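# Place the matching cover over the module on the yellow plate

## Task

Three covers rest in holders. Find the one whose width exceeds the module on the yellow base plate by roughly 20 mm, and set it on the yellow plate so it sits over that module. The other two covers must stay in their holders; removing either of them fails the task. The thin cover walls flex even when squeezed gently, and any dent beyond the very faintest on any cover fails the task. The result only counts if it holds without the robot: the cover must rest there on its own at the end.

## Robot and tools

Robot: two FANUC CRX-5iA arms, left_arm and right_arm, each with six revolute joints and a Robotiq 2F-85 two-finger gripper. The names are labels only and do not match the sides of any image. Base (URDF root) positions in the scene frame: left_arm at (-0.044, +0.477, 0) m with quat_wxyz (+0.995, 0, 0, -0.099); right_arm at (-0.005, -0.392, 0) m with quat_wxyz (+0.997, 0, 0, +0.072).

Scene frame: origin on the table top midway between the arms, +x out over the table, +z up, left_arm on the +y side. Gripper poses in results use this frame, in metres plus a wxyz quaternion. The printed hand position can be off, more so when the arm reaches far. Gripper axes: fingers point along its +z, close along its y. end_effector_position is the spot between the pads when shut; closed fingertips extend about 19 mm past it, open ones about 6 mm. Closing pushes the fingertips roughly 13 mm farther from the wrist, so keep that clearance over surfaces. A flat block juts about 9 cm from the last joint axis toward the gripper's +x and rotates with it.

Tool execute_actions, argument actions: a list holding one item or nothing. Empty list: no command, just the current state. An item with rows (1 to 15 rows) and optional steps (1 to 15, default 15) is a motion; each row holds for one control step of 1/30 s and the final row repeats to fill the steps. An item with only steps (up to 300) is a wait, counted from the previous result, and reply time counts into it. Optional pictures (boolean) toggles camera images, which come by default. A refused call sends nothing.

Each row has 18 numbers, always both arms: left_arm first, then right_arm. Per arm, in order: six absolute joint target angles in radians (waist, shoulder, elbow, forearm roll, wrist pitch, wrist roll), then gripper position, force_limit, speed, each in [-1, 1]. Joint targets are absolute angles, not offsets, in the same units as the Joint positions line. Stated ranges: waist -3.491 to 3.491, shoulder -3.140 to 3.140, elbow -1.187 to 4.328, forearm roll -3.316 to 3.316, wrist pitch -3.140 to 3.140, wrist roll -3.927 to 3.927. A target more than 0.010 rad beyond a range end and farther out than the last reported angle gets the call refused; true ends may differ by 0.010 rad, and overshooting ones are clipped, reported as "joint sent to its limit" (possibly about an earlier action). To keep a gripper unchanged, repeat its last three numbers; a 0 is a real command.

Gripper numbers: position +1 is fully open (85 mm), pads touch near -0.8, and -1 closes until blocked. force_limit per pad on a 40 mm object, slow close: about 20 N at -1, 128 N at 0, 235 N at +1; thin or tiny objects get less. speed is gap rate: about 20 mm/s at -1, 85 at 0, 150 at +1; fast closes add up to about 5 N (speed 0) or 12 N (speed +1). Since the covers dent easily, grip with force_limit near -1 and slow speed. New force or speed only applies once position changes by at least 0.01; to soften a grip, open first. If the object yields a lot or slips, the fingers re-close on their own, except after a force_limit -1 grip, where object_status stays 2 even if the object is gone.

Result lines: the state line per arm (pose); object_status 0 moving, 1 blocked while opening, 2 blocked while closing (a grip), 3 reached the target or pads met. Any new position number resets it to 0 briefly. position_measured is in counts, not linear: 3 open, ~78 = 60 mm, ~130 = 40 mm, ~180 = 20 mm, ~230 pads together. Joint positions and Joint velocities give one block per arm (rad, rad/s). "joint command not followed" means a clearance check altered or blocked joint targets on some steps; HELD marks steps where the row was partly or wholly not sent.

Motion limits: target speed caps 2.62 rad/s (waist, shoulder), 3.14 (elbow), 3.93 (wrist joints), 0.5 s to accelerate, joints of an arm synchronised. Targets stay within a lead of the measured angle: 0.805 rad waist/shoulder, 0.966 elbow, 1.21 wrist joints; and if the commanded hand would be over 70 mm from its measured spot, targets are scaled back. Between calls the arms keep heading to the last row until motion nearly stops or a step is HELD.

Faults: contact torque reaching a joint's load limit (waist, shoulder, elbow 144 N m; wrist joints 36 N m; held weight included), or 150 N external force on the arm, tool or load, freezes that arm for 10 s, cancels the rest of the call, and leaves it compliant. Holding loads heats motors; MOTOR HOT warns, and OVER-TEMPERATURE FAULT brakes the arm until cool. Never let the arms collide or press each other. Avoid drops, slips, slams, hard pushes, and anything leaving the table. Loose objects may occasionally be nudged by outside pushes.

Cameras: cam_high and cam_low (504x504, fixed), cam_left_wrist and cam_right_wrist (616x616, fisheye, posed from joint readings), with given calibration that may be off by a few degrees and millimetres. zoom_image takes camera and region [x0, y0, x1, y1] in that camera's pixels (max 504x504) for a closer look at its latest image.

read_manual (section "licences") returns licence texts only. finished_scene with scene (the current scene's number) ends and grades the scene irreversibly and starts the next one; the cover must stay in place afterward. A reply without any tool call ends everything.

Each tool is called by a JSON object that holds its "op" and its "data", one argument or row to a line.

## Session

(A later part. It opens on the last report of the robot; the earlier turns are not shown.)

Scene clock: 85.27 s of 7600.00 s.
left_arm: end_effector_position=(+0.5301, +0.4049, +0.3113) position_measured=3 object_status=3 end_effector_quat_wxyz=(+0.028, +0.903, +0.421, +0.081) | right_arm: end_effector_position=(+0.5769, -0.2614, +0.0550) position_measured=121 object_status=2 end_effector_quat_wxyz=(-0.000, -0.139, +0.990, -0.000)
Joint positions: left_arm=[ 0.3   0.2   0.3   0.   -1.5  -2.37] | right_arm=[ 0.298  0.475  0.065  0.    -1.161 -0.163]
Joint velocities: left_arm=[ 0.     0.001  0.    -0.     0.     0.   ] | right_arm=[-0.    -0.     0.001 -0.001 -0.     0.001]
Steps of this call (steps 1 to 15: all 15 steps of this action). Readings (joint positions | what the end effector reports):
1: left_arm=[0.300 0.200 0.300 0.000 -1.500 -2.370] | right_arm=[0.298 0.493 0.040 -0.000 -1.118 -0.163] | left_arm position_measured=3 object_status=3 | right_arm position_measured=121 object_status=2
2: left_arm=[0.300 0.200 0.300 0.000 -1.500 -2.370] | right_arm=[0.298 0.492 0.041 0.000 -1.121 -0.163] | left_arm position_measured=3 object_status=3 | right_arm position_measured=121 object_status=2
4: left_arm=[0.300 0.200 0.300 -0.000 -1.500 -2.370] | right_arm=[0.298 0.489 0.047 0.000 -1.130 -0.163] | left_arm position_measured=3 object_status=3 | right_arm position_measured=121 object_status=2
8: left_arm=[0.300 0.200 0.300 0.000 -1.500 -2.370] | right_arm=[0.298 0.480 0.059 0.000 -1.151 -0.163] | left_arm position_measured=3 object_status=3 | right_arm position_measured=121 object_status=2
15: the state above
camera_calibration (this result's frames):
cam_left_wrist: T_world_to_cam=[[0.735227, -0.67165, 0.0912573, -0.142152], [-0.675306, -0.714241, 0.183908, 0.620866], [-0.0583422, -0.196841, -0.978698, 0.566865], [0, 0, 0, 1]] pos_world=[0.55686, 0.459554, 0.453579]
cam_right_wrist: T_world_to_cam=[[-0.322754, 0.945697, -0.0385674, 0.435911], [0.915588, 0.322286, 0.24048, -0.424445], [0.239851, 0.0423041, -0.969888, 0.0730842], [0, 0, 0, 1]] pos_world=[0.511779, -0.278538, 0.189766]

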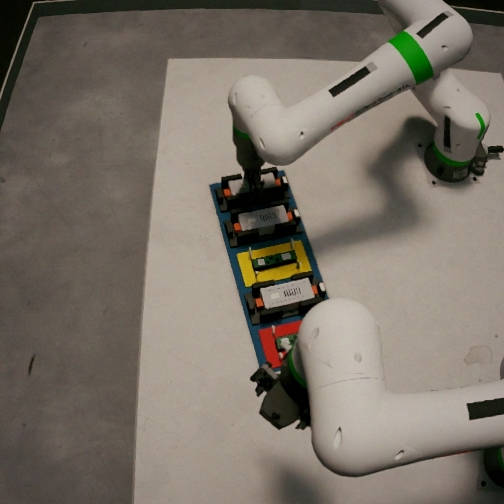

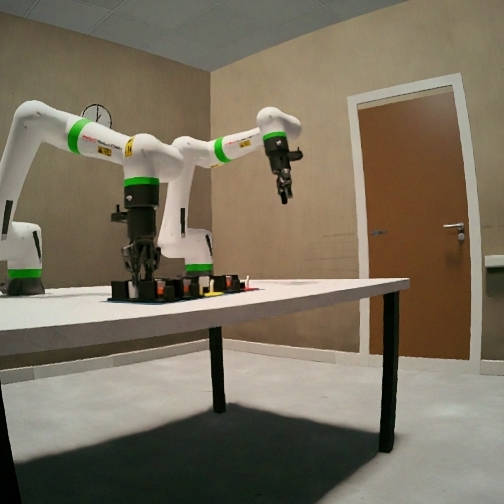

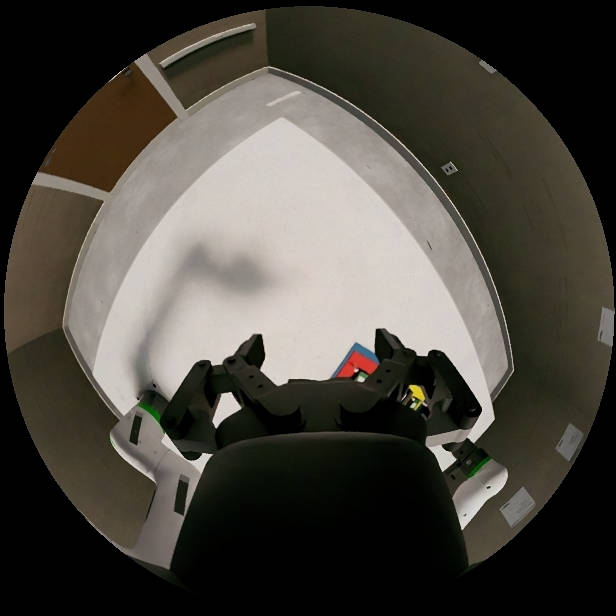

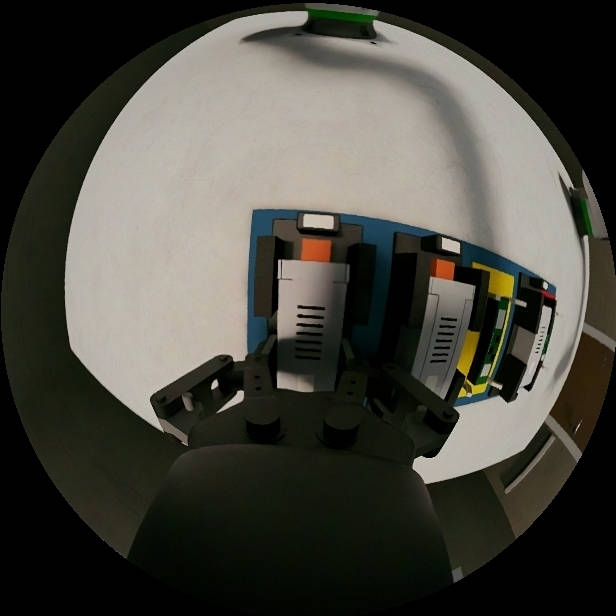

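{"op": "execute_actions", "data": {
  "actions": [
    {"rows":[[0.3,0.2,0.3,0,-1.5,-2.37,1,0,0,0.298,0.484,0.052,0,-1.139,-0.163,0.1,-0.9,0]],"steps":15}
  ],
  "pictures": false
}}

{"op": "execute_actions", "data": {
  "actions": [
    {"rows":[[0.3,0.2,0.3,0,-1.5,-2.37,1,0,0,0.298,0.484,0.052,0,-1.139,-0.163,-1,-0.9,-1]],"steps":15}
  ],
  "pictures": false
}}

{"op": "execute_actions", "data": {
  "actions": [
    {"steps":15}
  ],
  "pictures": false
}}

{"op": "execute_actions", "data": {
  "actions": [
    {"rows":[[0.3,0.2,0.3,0,-1.5,-2.37,1,0,0,0.298,0.482,0.055,0,-1.144,-0.163,-1,-0.9,-1],[0.3,0.2,0.3,0,-1.5,-2.37,1,0,0,0.298,0.480,0.058,0,-1.149,-0.163,-1,-0.9,-1],[0.3,0.2,0.3,0,-1.5,-2.37,1,0,0,0.298,0.478,0.062,0,-1.155,-0.163,-1,-0.9,-1],[0.3,0.2,0.3,0,-1.5,-2.37,1,0,0,0.298,0.475,0.065,0,-1.161,-0.163,-1,-0.9,-1],[0.3,0.2,0.3,0,-1.5,-2.37,1,0,0,0.298,0.473,0.068,0,-1.166,-0.163,-1,-0.9,-1]],"steps":15}
  ]
}}

{"op": "zoom_image", "data": {
  "camera": "cam_low",
  "region": [90, 240, 210, 310]
}}

Scene clock: 87.93 s of 7600.00 s.
left_arm: end_effector_position=(+0.5301, +0.4049, +0.3113) position_measured=3 object_status=3 end_effector_quat_wxyz=(+0.028, +0.903, +0.421, +0.081) | right_arm: end_effector_position=(+0.5764, -0.2616, +0.0447) position_measured=117 object_status=3 end_effector_quat_wxyz=(-0.000, -0.139, +0.990, +0.000)
Joint positions: left_arm=[ 0.3   0.2   0.3   0.   -1.5  -2.37] | right_arm=[ 0.298  0.484  0.052 -0.    -1.139 -0.163]
Joint velocities: left_arm=[ 0.     0.    -0.001  0.001  0.001 -0.   ] | right_arm=[ 0.     0.    -0.    -0.     0.    -0.001]
Steps of this call (steps 1 to 15: the robot went on to your last target; steps 16 to 65: nothing new was sent; steps 66 to 80: all 15 steps of this action). Readings (joint positions | what the end effector reports):
66: left_arm=[0.300 0.200 0.300 0.000 -1.500 -2.370] | right_arm=[0.298 0.475 0.065 -0.000 -1.161 -0.163] | left_arm position_measured=3 object_status=3 | right_arm position_measured=121 object_status=0
67: left_arm=[0.300 0.200 0.300 0.000 -1.500 -2.370] | right_arm=[0.298 0.477 0.061 -0.000 -1.154 -0.163] | left_arm position_measured=3 object_status=3 | right_arm position_measured=121 object_status=0
69: left_arm=[0.300 0.200 0.300 -0.000 -1.500 -2.370] | right_arm=[0.298 0.483 0.053 -0.000 -1.141 -0.163] | left_arm position_measured=3 object_status=3 | right_arm position_measured=118 object_status=0
73: left_arm=[0.300 0.200 0.300 -0.000 -1.500 -2.370] | right_arm=[0.298 0.484 0.052 -0.000 -1.139 -0.163] | left_arm position_measured=3 object_status=3 | right_arm position_measured=117 object_status=0
80: the state above

Scene clock: 88.43 s of 7600.00 s.
left_arm: end_effector_position=(+0.5301, +0.4049, +0.3113) position_measured=3 object_status=3 end_effector_quat_wxyz=(+0.028, +0.903, +0.421, +0.081) | right_arm: end_effector_position=(+0.5764, -0.2616, +0.0447) position_measured=126 object_status=2 end_effector_quat_wxyz=(-0.000, -0.139, +0.990, -0.000)
Joint positions: left_arm=[ 0.3   0.2   0.3  -0.   -1.5  -2.37] | right_arm=[ 0.298  0.484  0.052  0.    -1.139 -0.163]
Joint velocities: left_arm=[ 0.    -0.    -0.001  0.001  0.    -0.   ] | right_arm=[ 0.001  0.    -0.     0.     0.    -0.001]
Steps of this call (steps 1 to 15: all 15 steps of this action). Readings (joint positions | what the end effector reports):
1: left_arm=[0.300 0.200 0.300 -0.000 -1.500 -2.370] | right_arm=[0.298 0.484 0.052 -0.000 -1.139 -0.163] | left_arm position_measured=3 object_status=3 | right_arm position_measured=117 object_status=0
2: left_arm=[0.300 0.200 0.300 0.000 -1.500 -2.370] | right_arm=[0.298 0.484 0.052 -0.000 -1.139 -0.163] | left_arm position_measured=3 object_status=3 | right_arm position_measured=117 object_status=0
4: left_arm=[0.300 0.200 0.300 0.000 -1.500 -2.370] | right_arm=[0.298 0.484 0.052 -0.000 -1.139 -0.163] | left_arm position_measured=3 object_status=3 | right_arm position_measured=119 object_status=0
8: left_arm=[0.300 0.200 0.300 0.000 -1.500 -2.370] | right_arm=[0.298 0.484 0.052 0.000 -1.139 -0.163] | left_arm position_measured=3 object_status=3 | right_arm position_measured=124 object_status=0
15: the state above

Scene clock: 88.93 s of 7600.00 s.
left_arm: end_effector_position=(+0.5301, +0.4049, +0.3113) position_measured=3 object_status=3 end_effector_quat_wxyz=(+0.028, +0.903, +0.421, +0.081) | right_arm: end_effector_position=(+0.5764, -0.2616, +0.0447) position_measured=126 object_status=2 end_effector_quat_wxyz=(-0.000, -0.139, +0.990, -0.000)
Joint positions: left_arm=[ 0.3   0.2   0.3   0.   -1.5  -2.37] | right_arm=[ 0.298  0.484  0.052  0.    -1.139 -0.163]
Joint velocities: left_arm=[ 0.     0.     0.001  0.    -0.    -0.   ] | right_arm=[-0. -0.  0. -0.  0. -0.]
Steps of this call (steps 1 to 15: the robot went on to your last target). Readings (joint positions | what the end effector reports):
1: left_arm=[0.300 0.200 0.300 0.000 -1.500 -2.370] | right_arm=[0.298 0.484 0.052 0.000 -1.139 -0.163] | left_arm position_measured=3 object_status=3 | right_arm position_measured=126 object_status=2
2: left_arm=[0.300 0.200 0.300 0.000 -1.500 -2.370] | right_arm=[0.298 0.484 0.052 0.000 -1.139 -0.163] | left_arm position_measured=3 object_status=3 | right_arm position_measured=126 object_status=2
4: left_arm=[0.300 0.200 0.300 0.000 -1.500 -2.370] | right_arm=[0.298 0.484 0.052 0.000 -1.139 -0.163] | left_arm position_measured=3 object_status=3 | right_arm position_measured=126 object_status=2
8: left_arm=[0.300 0.200 0.300 0.000 -1.500 -2.370] | right_arm=[0.298 0.484 0.052 0.000 -1.139 -0.163] | left_arm position_measured=3 object_status=3 | right_arm position_measured=126 object_status=2
15: the state above
All arms were judged still, so your last target was given up. Only a new action makes them travel on or press farther. Fingers that are still opening or closing keep moving.

Scene clock: 89.43 s of 7600.00 s.
left_arm: end_effector_position=(+0.5301, +0.4049, +0.3113) position_measured=3 object_status=3 end_effector_quat_wxyz=(+0.028, +0.903, +0.421, +0.081) | right_arm: end_effector_position=(+0.5770, -0.2613, +0.0573) position_measured=126 object_status=2 end_effector_quat_wxyz=(-0.000, -0.139, +0.990, -0.000)
Joint positions: left_arm=[ 0.3   0.2   0.3   0.   -1.5  -2.37] | right_arm=[ 0.298  0.473  0.068  0.    -1.166 -0.163]
Joint velocities: left_arm=[-0.     0.     0.    -0.     0.001  0.   ] | right_arm=[ 0.    -0.001  0.    -0.001 -0.     0.002]
Steps of this call (steps 1 to 15: all 15 steps of this action). Readings (joint positions | what the end effector reports):
1: left_arm=[0.300 0.200 0.300 0.000 -1.500 -2.370] | right_arm=[0.298 0.484 0.052 0.000 -1.139 -0.163] | left_arm position_measured=3 object_status=3 | right_arm position_measured=126 object_status=2
2: left_arm=[0.300 0.200 0.300 0.000 -1.500 -2.370] | right_arm=[0.298 0.483 0.053 0.000 -1.142 -0.163] | left_arm position_measured=3 object_status=3 | right_arm position_measured=126 object_status=2
4: left_arm=[0.300 0.200 0.300 0.000 -1.500 -2.370] | right_arm=[0.298 0.480 0.059 0.000 -1.151 -0.163] | left_arm position_measured=3 object_status=3 | right_arm position_measured=126 object_status=2
8: left_arm=[0.300 0.200 0.300 0.000 -1.500 -2.370] | right_arm=[0.298 0.473 0.068 0.000 -1.165 -0.163] | left_arm position_measured=3 object_status=3 | right_arm position_measured=126 object_status=2
15: the state above
camera_calibration (this result's frames):
cam_left_wrist: T_world_to_cam=[[0.735227, -0.67165, 0.0912571, -0.142152], [-0.675305, -0.714241, 0.183908, 0.620866], [-0.0583425, -0.196841, -0.978698, 0.566865], [0, 0, 0, 1]] pos_world=[0.55686, 0.459554, 0.453579]
cam_right_wrist: T_world_to_cam=[[-0.322728, 0.945708, -0.0385023, 0.43595], [0.91561, 0.322246, 0.240447, -0.425139], [0.2398, 0.042346, -0.969898, 0.0753636], [0, 0, 0, 1]] pos_world=[0.511883, -0.278473, 0.192104]

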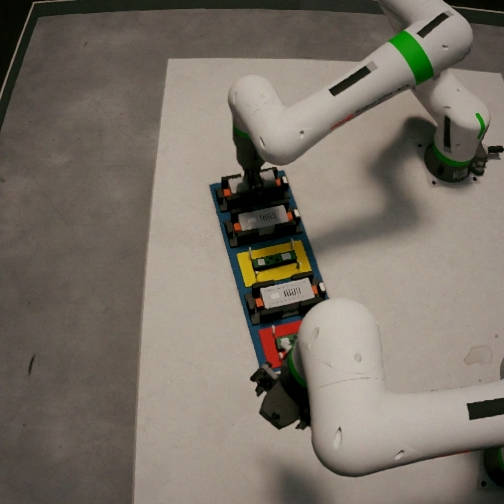

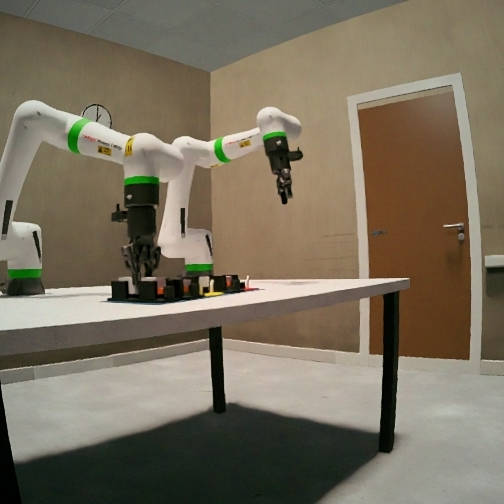

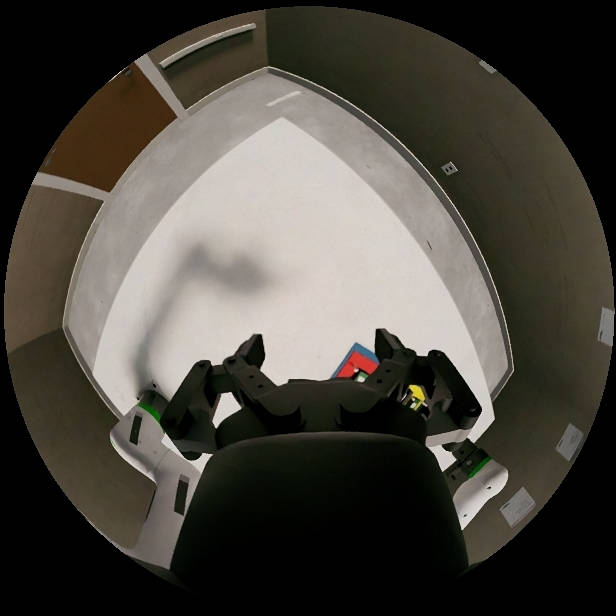

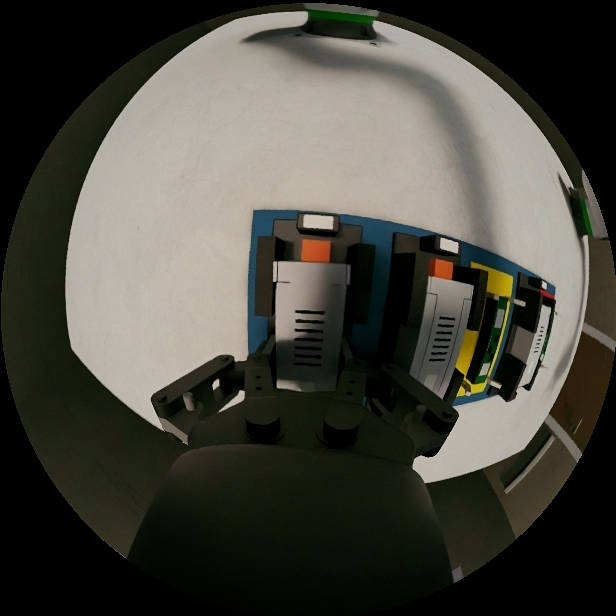

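Region (90, 240, 210, 310) of cam_low's 504x504 image, scaled by 4.200, with more detail than that image has; it fills the top 294 rows of this view, and the rest is white.

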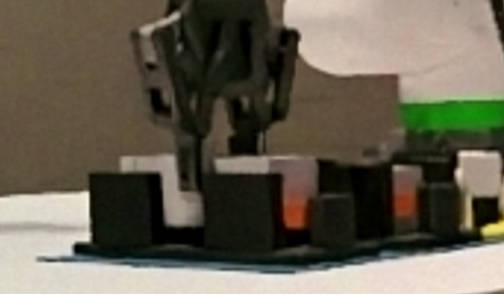

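{"op": "execute_actions", "data": {
  "actions": [
    {"rows":[[0.3,0.2,0.3,0,-1.5,-2.37,1,0,0,0.298,0.465,0.080,0,-1.187,-0.163,-1,-0.9,-1],[0.3,0.2,0.3,0,-1.5,-2.37,1,0,0,0.298,0.457,0.091,0,-1.206,-0.163,-1,-0.9,-1],[0.3,0.2,0.3,0,-1.5,-2.37,1,0,0,0.298,0.449,0.102,0,-1.225,-0.163,-1,-0.9,-1],[0.3,0.2,0.3,0,-1.5,-2.37,1,0,0,0.298,0.441,0.113,0,-1.244,-0.163,-1,-0.9,-1],[0.3,0.2,0.3,0,-1.5,-2.37,1,0,0,0.298,0.433,0.124,0,-1.263,-0.163,-1,-0.9,-1],[0.3,0.2,0.3,0,-1.5,-2.37,1,0,0,0.298,0.425,0.135,0,-1.282,-0.163,-1,-0.9,-1],[0.3,0.2,0.3,0,-1.5,-2.37,1,0,0,0.298,0.417,0.146,0,-1.300,-0.163,-1,-0.9,-1],[0.3,0.2,0.3,0,-1.5,-2.37,1,0,0,0.298,0.410,0.157,0,-1.318,-0.163,-1,-0.9,-1]],"steps":15}
  ]
}}

{"op": "zoom_image", "data": {
  "camera": "cam_low",
  "region": [90, 210, 230, 310]
}}

Scene clock: 91.13 s of 7600.00 s.
left_arm: end_effector_position=(+0.5301, +0.4049, +0.3113) position_measured=3 object_status=3 end_effector_quat_wxyz=(+0.028, +0.903, +0.421, +0.081) | right_arm: end_effector_position=(+0.5750, -0.2623, +0.1302) position_measured=126 object_status=2 end_effector_quat_wxyz=(-0.000, -0.139, +0.990, -0.000)
Joint positions: left_arm=[ 0.3   0.2   0.3   0.   -1.5  -2.37] | right_arm=[ 0.298  0.41   0.157  0.    -1.318 -0.163]
Joint velocities: left_arm=[-0.    -0.001 -0.001  0.001  0.    -0.   ] | right_arm=[-0.001  0.     0.    -0.001 -0.003 -0.   ]
Steps of this call (steps 1 to 15: the robot went on to your last target; steps 16 to 36: nothing new was sent; steps 37 to 51: all 15 steps of this action). Readings (joint positions | what the end effector reports):
37: left_arm=[0.300 0.200 0.300 0.000 -1.500 -2.370] | right_arm=[0.298 0.473 0.068 0.000 -1.167 -0.163] | left_arm position_measured=3 object_status=3 | right_arm position_measured=126 object_status=2
38: left_arm=[0.300 0.200 0.300 0.000 -1.500 -2.370] | right_arm=[0.298 0.470 0.072 -0.000 -1.174 -0.163] | left_arm position_measured=3 object_status=3 | right_arm position_measured=126 object_status=2
40: left_arm=[0.300 0.200 0.300 0.000 -1.500 -2.370] | right_arm=[0.298 0.459 0.089 -0.000 -1.202 -0.163] | left_arm position_measured=3 object_status=3 | right_arm position_measured=126 object_status=2
44: left_arm=[0.300 0.200 0.300 0.000 -1.500 -2.370] | right_arm=[0.298 0.429 0.130 -0.000 -1.272 -0.163] | left_arm position_measured=3 object_status=3 | right_arm position_measured=126 object_status=2
51: the state above
camera_calibration (this result's frames):
cam_left_wrist: T_world_to_cam=[[0.735227, -0.67165, 0.0912573, -0.142152], [-0.675306, -0.714241, 0.183908, 0.620866], [-0.0583422, -0.196841, -0.978698, 0.566865], [0, 0, 0, 1]] pos_world=[0.55686, 0.459554, 0.453579]
cam_right_wrist: T_world_to_cam=[[-0.322733, 0.945705, -0.0385341, 0.43903], [0.915576, 0.322253, 0.240569, -0.440471], [0.239925, 0.0423586, -0.969867, 0.146503], [0, 0, 0, 1]] pos_world=[0.509824, -0.279456, 0.26497]

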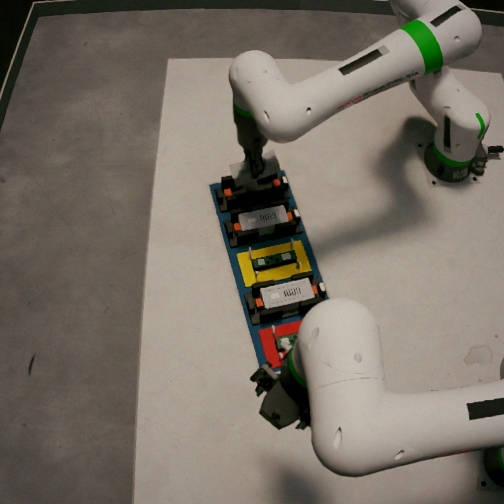

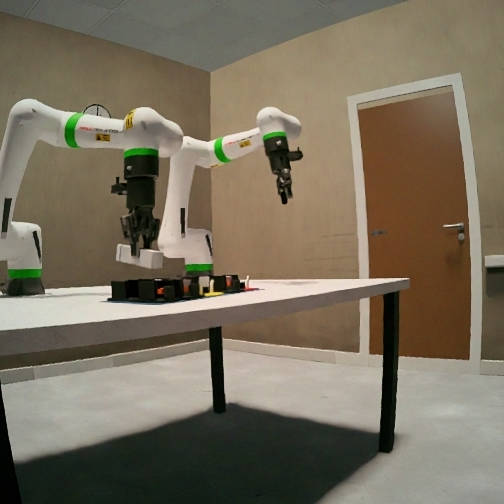

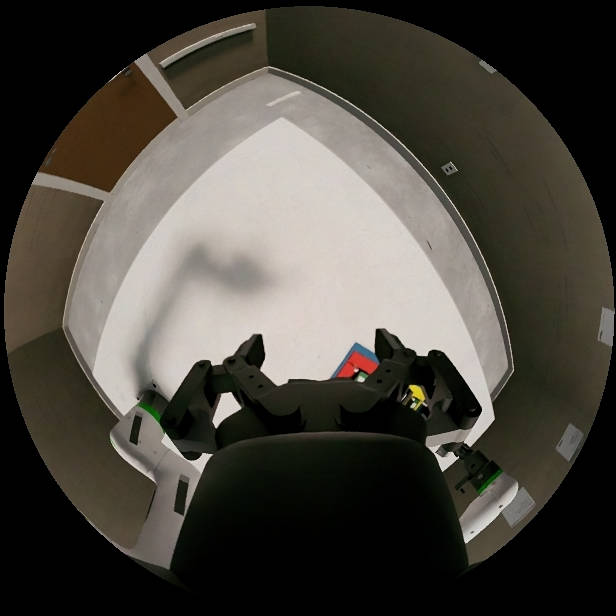

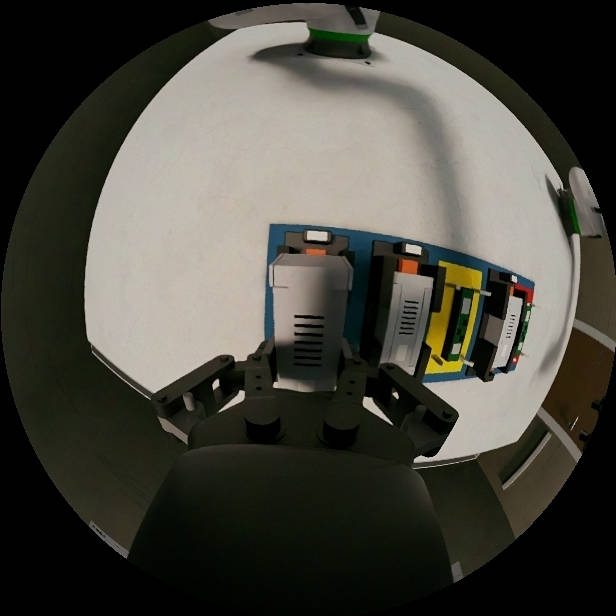

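Region (90, 210, 230, 310) of cam_low's 504x504 image, scaled by 3.600, with more detail than that image has; it fills the top 360 rows of this view, and the rest is white.

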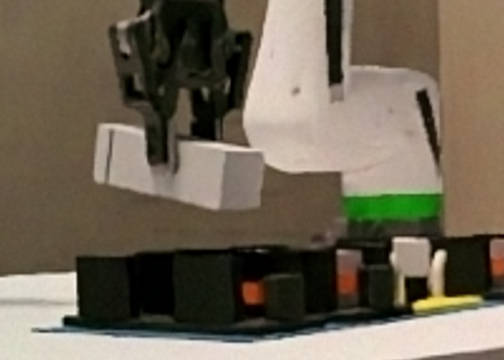

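{"op": "execute_actions", "data": {
  "actions": [
    {"rows":[[0.3,0.2,0.3,0,-1.5,-2.37,1,0,0,0.26,0.418,0.168,0,-1.321,-0.125,-1,-0.9,-1],[0.3,0.2,0.3,0,-1.5,-2.37,1,0,0,0.22,0.426,0.180,0,-1.325,-0.085,-1,-0.9,-1],[0.3,0.2,0.3,0,-1.5,-2.37,1,0,0,0.18,0.435,0.192,0,-1.328,-0.045,-1,-0.9,-1],[0.3,0.2,0.3,0,-1.5,-2.37,1,0,0,0.1425,0.443,0.203,0,-1.331,-0.0075,-1,-0.9,-1]],"steps":15}
  ],
  "pictures": false
}}

{"op": "execute_actions", "data": {
  "actions": [
    {"rows":[[0.3,0.2,0.3,0,-1.5,-2.37,1,0,0,0.1425,0.455,0.183,0,-1.299,-0.0075,-1,-0.9,-1],[0.3,0.2,0.3,0,-1.5,-2.37,1,0,0,0.1425,0.467,0.163,0,-1.267,-0.0075,-1,-0.9,-1],[0.3,0.2,0.3,0,-1.5,-2.37,1,0,0,0.1425,0.479,0.143,0,-1.235,-0.0075,-1,-0.9,-1],[0.3,0.2,0.3,0,-1.5,-2.37,1,0,0,0.1425,0.490,0.125,0,-1.206,-0.0075,-1,-0.9,-1],[0.3,0.2,0.3,0,-1.5,-2.37,1,0,0,0.1425,0.499,0.112,0,-1.184,-0.0075,-1,-0.9,-1]],"steps":15}
  ]
}}

{"op": "zoom_image", "data": {
  "camera": "cam_low",
  "region": [60, 230, 200, 320]
}}

Scene clock: 97.17 s of 7600.00 s.
left_arm: end_effector_position=(+0.5301, +0.4049, +0.3113) position_measured=3 object_status=3 end_effector_quat_wxyz=(+0.028, +0.903, +0.421, +0.081) | right_arm: end_effector_position=(+0.6013, -0.3497, +0.1300) position_measured=126 object_status=2 end_effector_quat_wxyz=(-0.000, -0.139, +0.990, -0.000)
Joint positions: left_arm=[ 0.3   0.2   0.3   0.   -1.5  -2.37] | right_arm=[ 0.143  0.443  0.203 -0.    -1.331 -0.008]
Joint velocities: left_arm=[-0.001 -0.    -0.    -0.002  0.     0.   ] | right_arm=[-0.001  0.     0.     0.    -0.    -0.   ]
Steps of this call (steps 1 to 15: the robot went on to your last target; steps 16 to 90: nothing new was sent; then 2.53 s passed at rest; steps 91 to 105: all 15 steps of this action). Readings (joint positions | what the end effector reports):
91: left_arm=[0.300 0.200 0.300 0.000 -1.500 -2.370] | right_arm=[0.298 0.410 0.157 -0.000 -1.318 -0.162] | left_arm position_measured=3 object_status=3 | right_arm position_measured=126 object_status=2
92: left_arm=[0.300 0.200 0.300 0.000 -1.500 -2.370] | right_arm=[0.293 0.411 0.159 -0.000 -1.318 -0.158] | left_arm position_measured=3 object_status=3 | right_arm position_measured=126 object_status=2
94: left_arm=[0.300 0.200 0.300 0.000 -1.500 -2.370] | right_arm=[0.267 0.417 0.166 -0.000 -1.321 -0.131] | left_arm position_measured=3 object_status=3 | right_arm position_measured=126 object_status=2
98: left_arm=[0.300 0.200 0.300 0.000 -1.500 -2.370] | right_arm=[0.173 0.436 0.194 -0.000 -1.328 -0.038] | left_arm position_measured=3 object_status=3 | right_arm position_measured=126 object_status=2
105: the state above

Scene clock: 97.67 s of 7600.00 s.
left_arm: end_effector_position=(+0.5301, +0.4049, +0.3113) position_measured=3 object_status=3 end_effector_quat_wxyz=(+0.028, +0.903, +0.421, +0.081) | right_arm: end_effector_position=(+0.6022, -0.3494, +0.0595) position_measured=126 object_status=2 end_effector_quat_wxyz=(-0.000, -0.139, +0.990, -0.000)
Joint positions: left_arm=[ 0.3   0.2   0.3   0.   -1.5  -2.37] | right_arm=[ 0.143  0.499  0.112 -0.    -1.184 -0.008]
Joint velocities: left_arm=[0.    0.    0.    0.001 0.001 0.   ] | right_arm=[-0.    -0.001 -0.001  0.001  0.001 -0.   ]
Steps of this call (steps 1 to 15: all 15 steps of this action). Readings (joint positions | what the end effector reports):
1: left_arm=[0.300 0.200 0.300 0.000 -1.500 -2.370] | right_arm=[0.143 0.443 0.203 -0.000 -1.331 -0.008] | left_arm position_measured=3 object_status=3 | right_arm position_measured=126 object_status=2
2: left_arm=[0.300 0.200 0.300 0.000 -1.500 -2.370] | right_arm=[0.143 0.445 0.199 0.000 -1.323 -0.008] | left_arm position_measured=3 object_status=3 | right_arm position_measured=126 object_status=2
4: left_arm=[0.300 0.200 0.300 0.000 -1.500 -2.370] | right_arm=[0.143 0.460 0.174 0.000 -1.284 -0.008] | left_arm position_measured=3 object_status=3 | right_arm position_measured=126 object_status=2
8: left_arm=[0.300 0.200 0.300 0.000 -1.500 -2.370] | right_arm=[0.143 0.495 0.119 -0.000 -1.196 -0.008] | left_arm position_measured=3 object_status=3 | right_arm position_measured=126 object_status=2
15: the state above
camera_calibration (this result's frames):
cam_left_wrist: T_world_to_cam=[[0.735227, -0.67165, 0.0912575, -0.142152], [-0.675306, -0.714241, 0.183908, 0.620866], [-0.058342, -0.196841, -0.978698, 0.566865], [0, 0, 0, 1]] pos_world=[0.55686, 0.459554, 0.45358]
cam_right_wrist: T_world_to_cam=[[-0.322754, 0.945703, -0.0384006, 0.527504], [0.915616, 0.322248, 0.240424, -0.420329], [0.239744, 0.0424377, -0.969908, 0.0751875], [0, 0, 0, 1]] pos_world=[0.537088, -0.366603, 0.194239]

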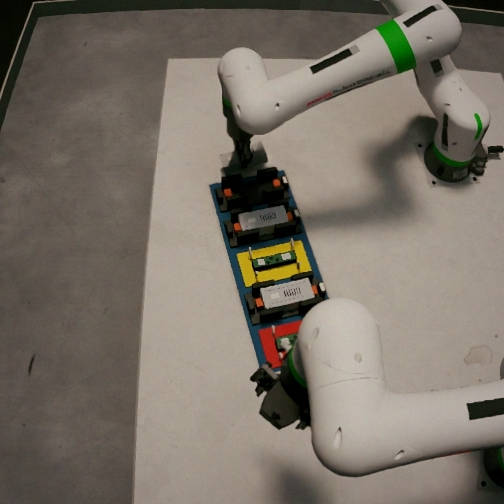

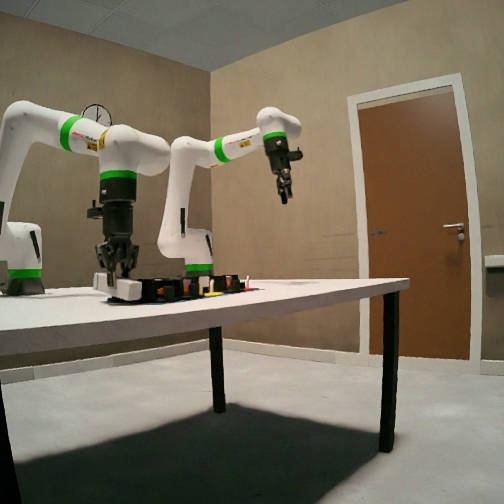

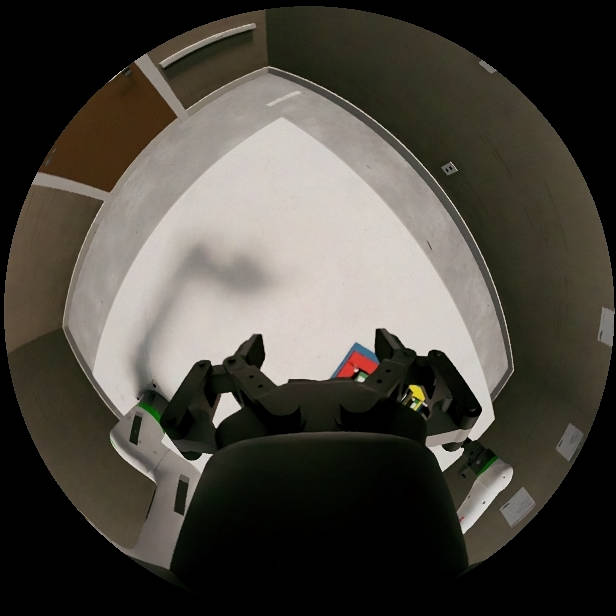

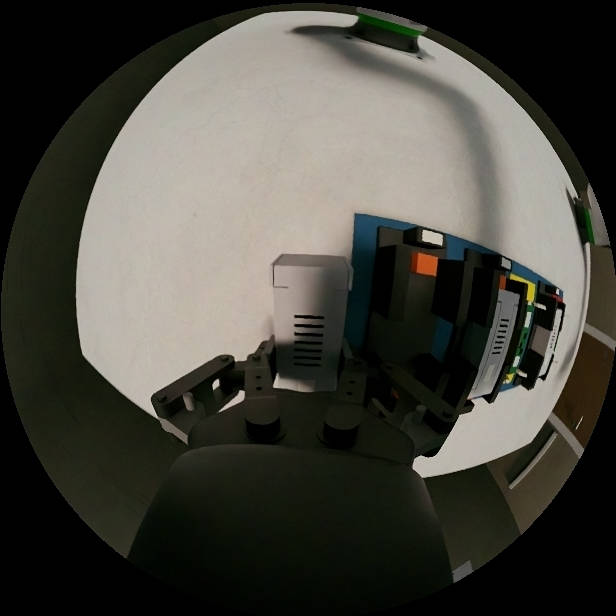

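Region (60, 230, 200, 320) of cam_low's 504x504 image, scaled by 3.600, with more detail than that image has; it fills the top 324 rows of this view, and the rest is white.

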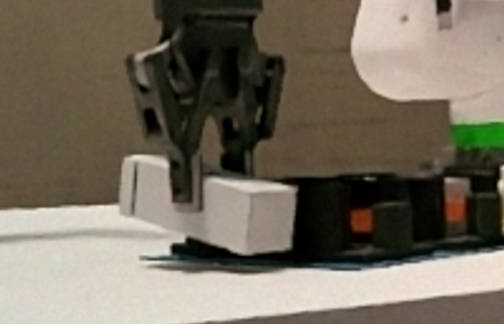

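{"op": "execute_actions", "data": {
  "actions": [
    {"rows":[[0.3,0.2,0.3,0,-1.5,-2.37,1,0,0,0.1425,0.501,0.109,0,-1.179,-0.0075,-1,-0.9,-1],[0.3,0.2,0.3,0,-1.5,-2.37,1,0,0,0.1425,0.503,0.106,0,-1.174,-0.0075,-1,-0.9,-1],[0.3,0.2,0.3,0,-1.5,-2.37,1,0,0,0.1425,0.505,0.103,0,-1.169,-0.0075,-1,-0.9,-1],[0.3,0.2,0.3,0,-1.5,-2.37,1,0,0,0.1425,0.507,0.100,0,-1.164,-0.0075,-1,-0.9,-1],[0.3,0.2,0.3,0,-1.5,-2.37,1,0,0,0.1425,0.509,0.096,0,-1.158,-0.0075,-1,-0.9,-1],[0.3,0.2,0.3,0,-1.5,-2.37,1,0,0,0.1425,0.511,0.093,0,-1.153,-0.0075,-1,-0.9,-1]],"steps":15}
  ]
}}

{"op": "zoom_image", "data": {
  "camera": "cam_low",
  "region": [60, 230, 200, 320]
}}

Scene clock: 99.53 s of 7600.00 s.
left_arm: end_effector_position=(+0.5301, +0.4049, +0.3113) position_measured=3 object_status=3 end_effector_quat_wxyz=(+0.028, +0.903, +0.421, +0.081) | right_arm: end_effector_position=(+0.6014, -0.3497, +0.0450) position_measured=126 object_status=2 end_effector_quat_wxyz=(-0.000, -0.139, +0.990, -0.000)
Joint positions: left_arm=[ 0.3   0.2   0.3   0.   -1.5  -2.37] | right_arm=[ 0.142  0.511  0.093  0.    -1.153 -0.008]
Joint velocities: left_arm=[ 0.    -0.    -0.     0.     0.001 -0.   ] | right_arm=[-0.     0.    -0.001  0.     0.    -0.   ]
Steps of this call (steps 1 to 15: the robot went on to your last target; steps 16 to 41: nothing new was sent; steps 42 to 56: all 15 steps of this action). Readings (joint positions | what the end effector reports):
42: left_arm=[0.300 0.200 0.300 0.000 -1.500 -2.370] | right_arm=[0.142 0.499 0.112 0.000 -1.183 -0.008] | left_arm position_measured=3 object_status=3 | right_arm position_measured=126 object_status=2
43: left_arm=[0.300 0.200 0.300 0.000 -1.500 -2.370] | right_arm=[0.142 0.500 0.110 0.000 -1.181 -0.007] | left_arm position_measured=3 object_status=3 | right_arm position_measured=126 object_status=2
45: left_arm=[0.300 0.200 0.300 0.000 -1.500 -2.370] | right_arm=[0.142 0.503 0.105 0.000 -1.172 -0.007] | left_arm position_measured=3 object_status=3 | right_arm position_measured=126 object_status=2
49: left_arm=[0.300 0.200 0.300 0.000 -1.500 -2.370] | right_arm=[0.142 0.510 0.094 0.000 -1.155 -0.007] | left_arm position_measured=3 object_status=3 | right_arm position_measured=126 object_status=2
56: the state above
camera_calibration (this result's frames):
cam_left_wrist: T_world_to_cam=[[0.735227, -0.67165, 0.0912571, -0.142151], [-0.675306, -0.714241, 0.183908, 0.620866], [-0.0583425, -0.196841, -0.978698, 0.566865], [0, 0, 0, 1]] pos_world=[0.55686, 0.459554, 0.453579]
cam_right_wrist: T_world_to_cam=[[-0.322751, 0.945699, -0.0385309, 0.526978], [0.915559, 0.322268, 0.240612, -0.415934], [0.239964, 0.0423805, -0.969856, 0.0611784], [0, 0, 0, 1]] pos_world=[0.536214, -0.366913, 0.179718]

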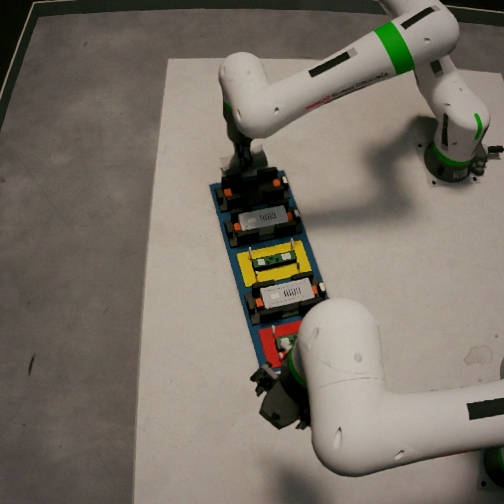

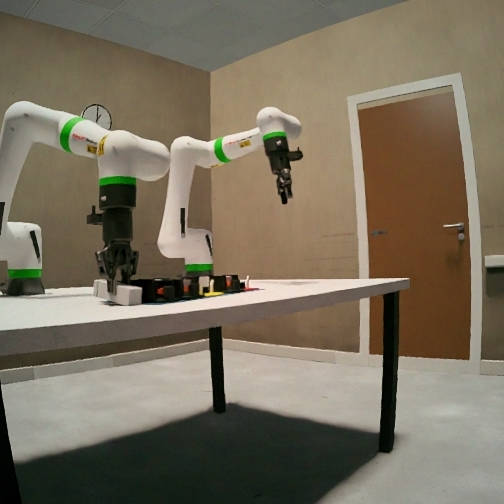

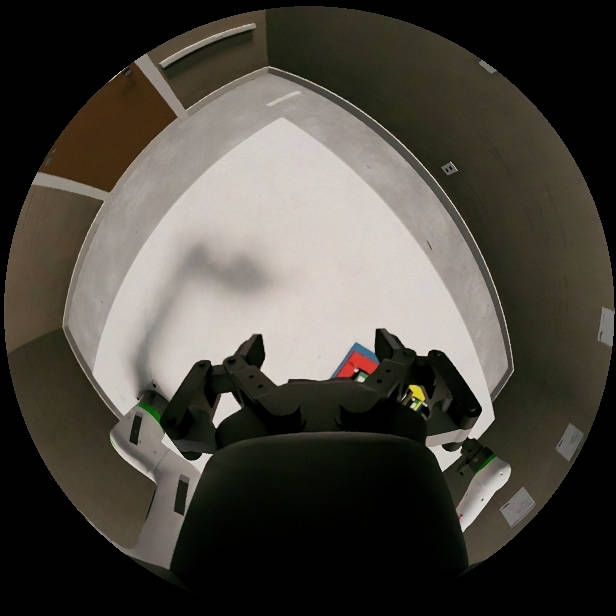

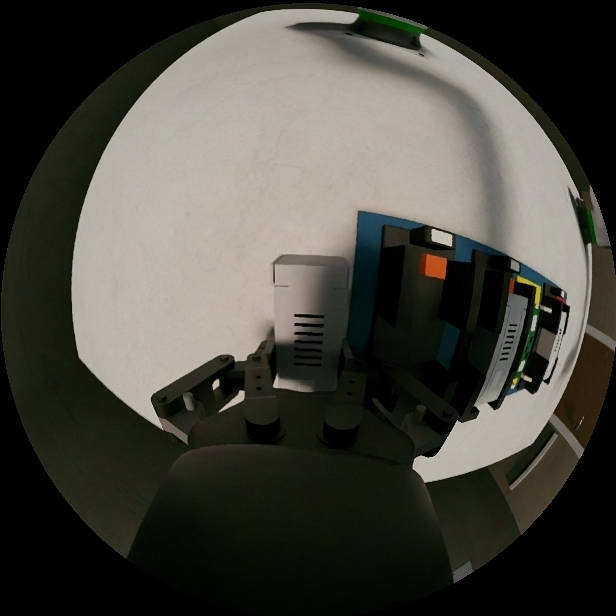

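Region (60, 230, 200, 320) of cam_low's 504x504 image, scaled by 3.600, with more detail than that image has; it fills the top 324 rows of this view, and the rest is white.

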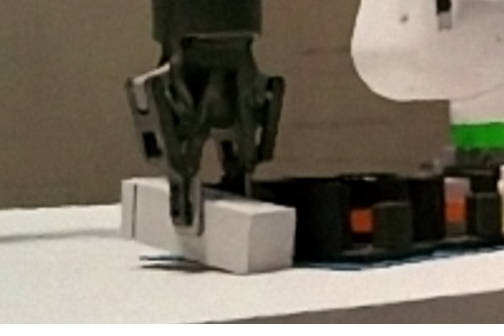

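{"op": "execute_actions", "data": {
  "actions": [
    {"rows":[[0.3,0.2,0.3,0,-1.5,-2.37,1,0,0,0.1425,0.513,0.090,0,-1.148,-0.0075,-1,-0.9,-1],[0.3,0.2,0.3,0,-1.5,-2.37,1,0,0,0.1425,0.515,0.087,0,-1.143,-0.0075,-1,-0.9,-1],[0.3,0.2,0.3,0,-1.5,-2.37,1,0,0,0.1425,0.517,0.084,0,-1.138,-0.0075,-1,-0.9,-1],[0.3,0.2,0.3,0,-1.5,-2.37,1,0,0,0.1425,0.519,0.0805,0,-1.1325,-0.0075,-1,-0.9,-1]],"steps":15}
  ]
}}

{"op": "zoom_image", "data": {
  "camera": "cam_low",
  "region": [60, 230, 200, 320]
}}

Scene clock: 101.03 s of 7600.00 s.
left_arm: end_effector_position=(+0.5301, +0.4049, +0.3113) position_measured=3 object_status=3 end_effector_quat_wxyz=(+0.028, +0.903, +0.421, +0.081) | right_arm: end_effector_position=(+0.6006, -0.3499, +0.0353) position_measured=126 object_status=2 end_effector_quat_wxyz=(-0.000, -0.139, +0.990, +0.000)
Joint positions: left_arm=[ 0.3   0.2   0.3   0.   -1.5  -2.37] | right_arm=[ 0.142  0.519  0.081 -0.    -1.132 -0.007]
Joint velocities: left_arm=[ 0.001 -0.    -0.001  0.001  0.001  0.001] | right_arm=[-0.001  0.    -0.    -0.     0.    -0.001]
Steps of this call (steps 1 to 15: the robot went on to your last target; steps 16 to 30: nothing new was sent; steps 31 to 45: all 15 steps of this action). Readings (joint positions | what the end effector reports):
31: left_arm=[0.300 0.200 0.300 0.000 -1.500 -2.370] | right_arm=[0.142 0.511 0.093 -0.000 -1.152 -0.007] | left_arm position_measured=3 object_status=3 | right_arm position_measured=126 object_status=2
32: left_arm=[0.300 0.200 0.300 -0.000 -1.500 -2.370] | right_arm=[0.142 0.512 0.091 -0.000 -1.150 -0.007] | left_arm position_measured=3 object_status=3 | right_arm position_measured=126 object_status=2
34: left_arm=[0.300 0.200 0.300 0.000 -1.500 -2.370] | right_arm=[0.142 0.516 0.086 -0.000 -1.141 -0.007] | left_arm position_measured=3 object_status=3 | right_arm position_measured=126 object_status=2
38: left_arm=[0.300 0.200 0.300 0.000 -1.500 -2.370] | right_arm=[0.142 0.519 0.081 -0.000 -1.133 -0.008] | left_arm position_measured=3 object_status=3 | right_arm position_measured=126 object_status=2
45: the state above
camera_calibration (this result's frames):
cam_left_wrist: T_world_to_cam=[[0.735227, -0.67165, 0.0912572, -0.142152], [-0.675306, -0.714241, 0.183908, 0.620866], [-0.0583423, -0.196841, -0.978698, 0.566865], [0, 0, 0, 1]] pos_world=[0.55686, 0.459554, 0.453579]
cam_right_wrist: T_world_to_cam=[[-0.322687, 0.945727, -0.0383778, 0.526487], [0.915591, 0.322169, 0.240626, -0.41288], [0.239931, 0.0425084, -0.969859, 0.0520665], [0, 0, 0, 1]] pos_world=[0.535427, -0.367109, 0.170052]

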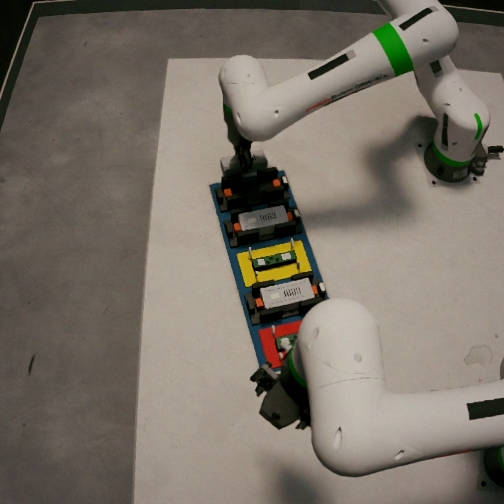

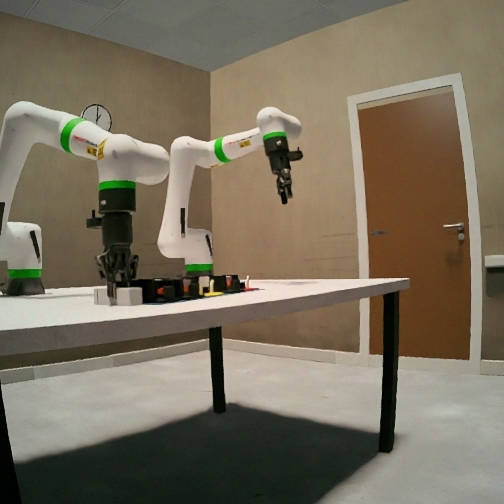

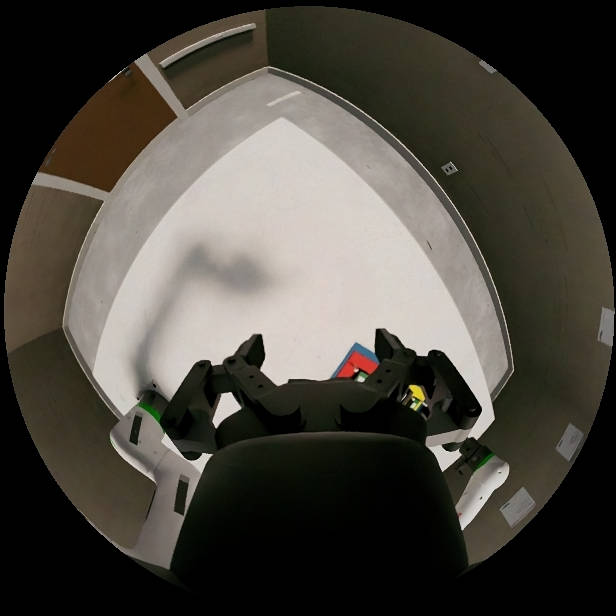

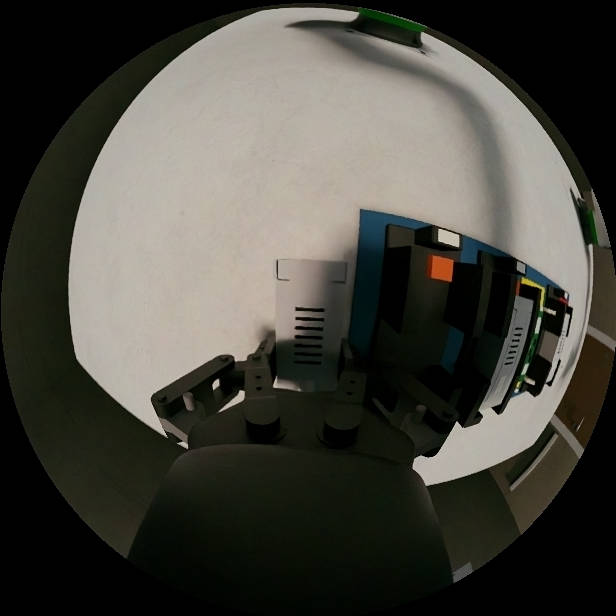

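Region (60, 230, 200, 320) of cam_low's 504x504 image, scaled by 3.600, with more detail than that image has; it fills the top 324 rows of this view, and the rest is white.

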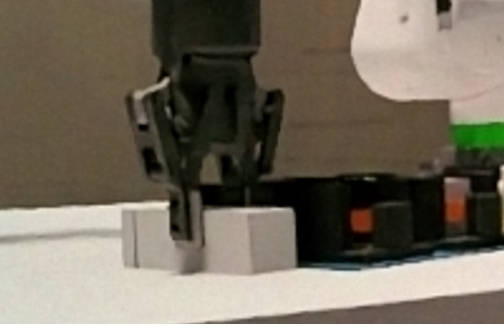

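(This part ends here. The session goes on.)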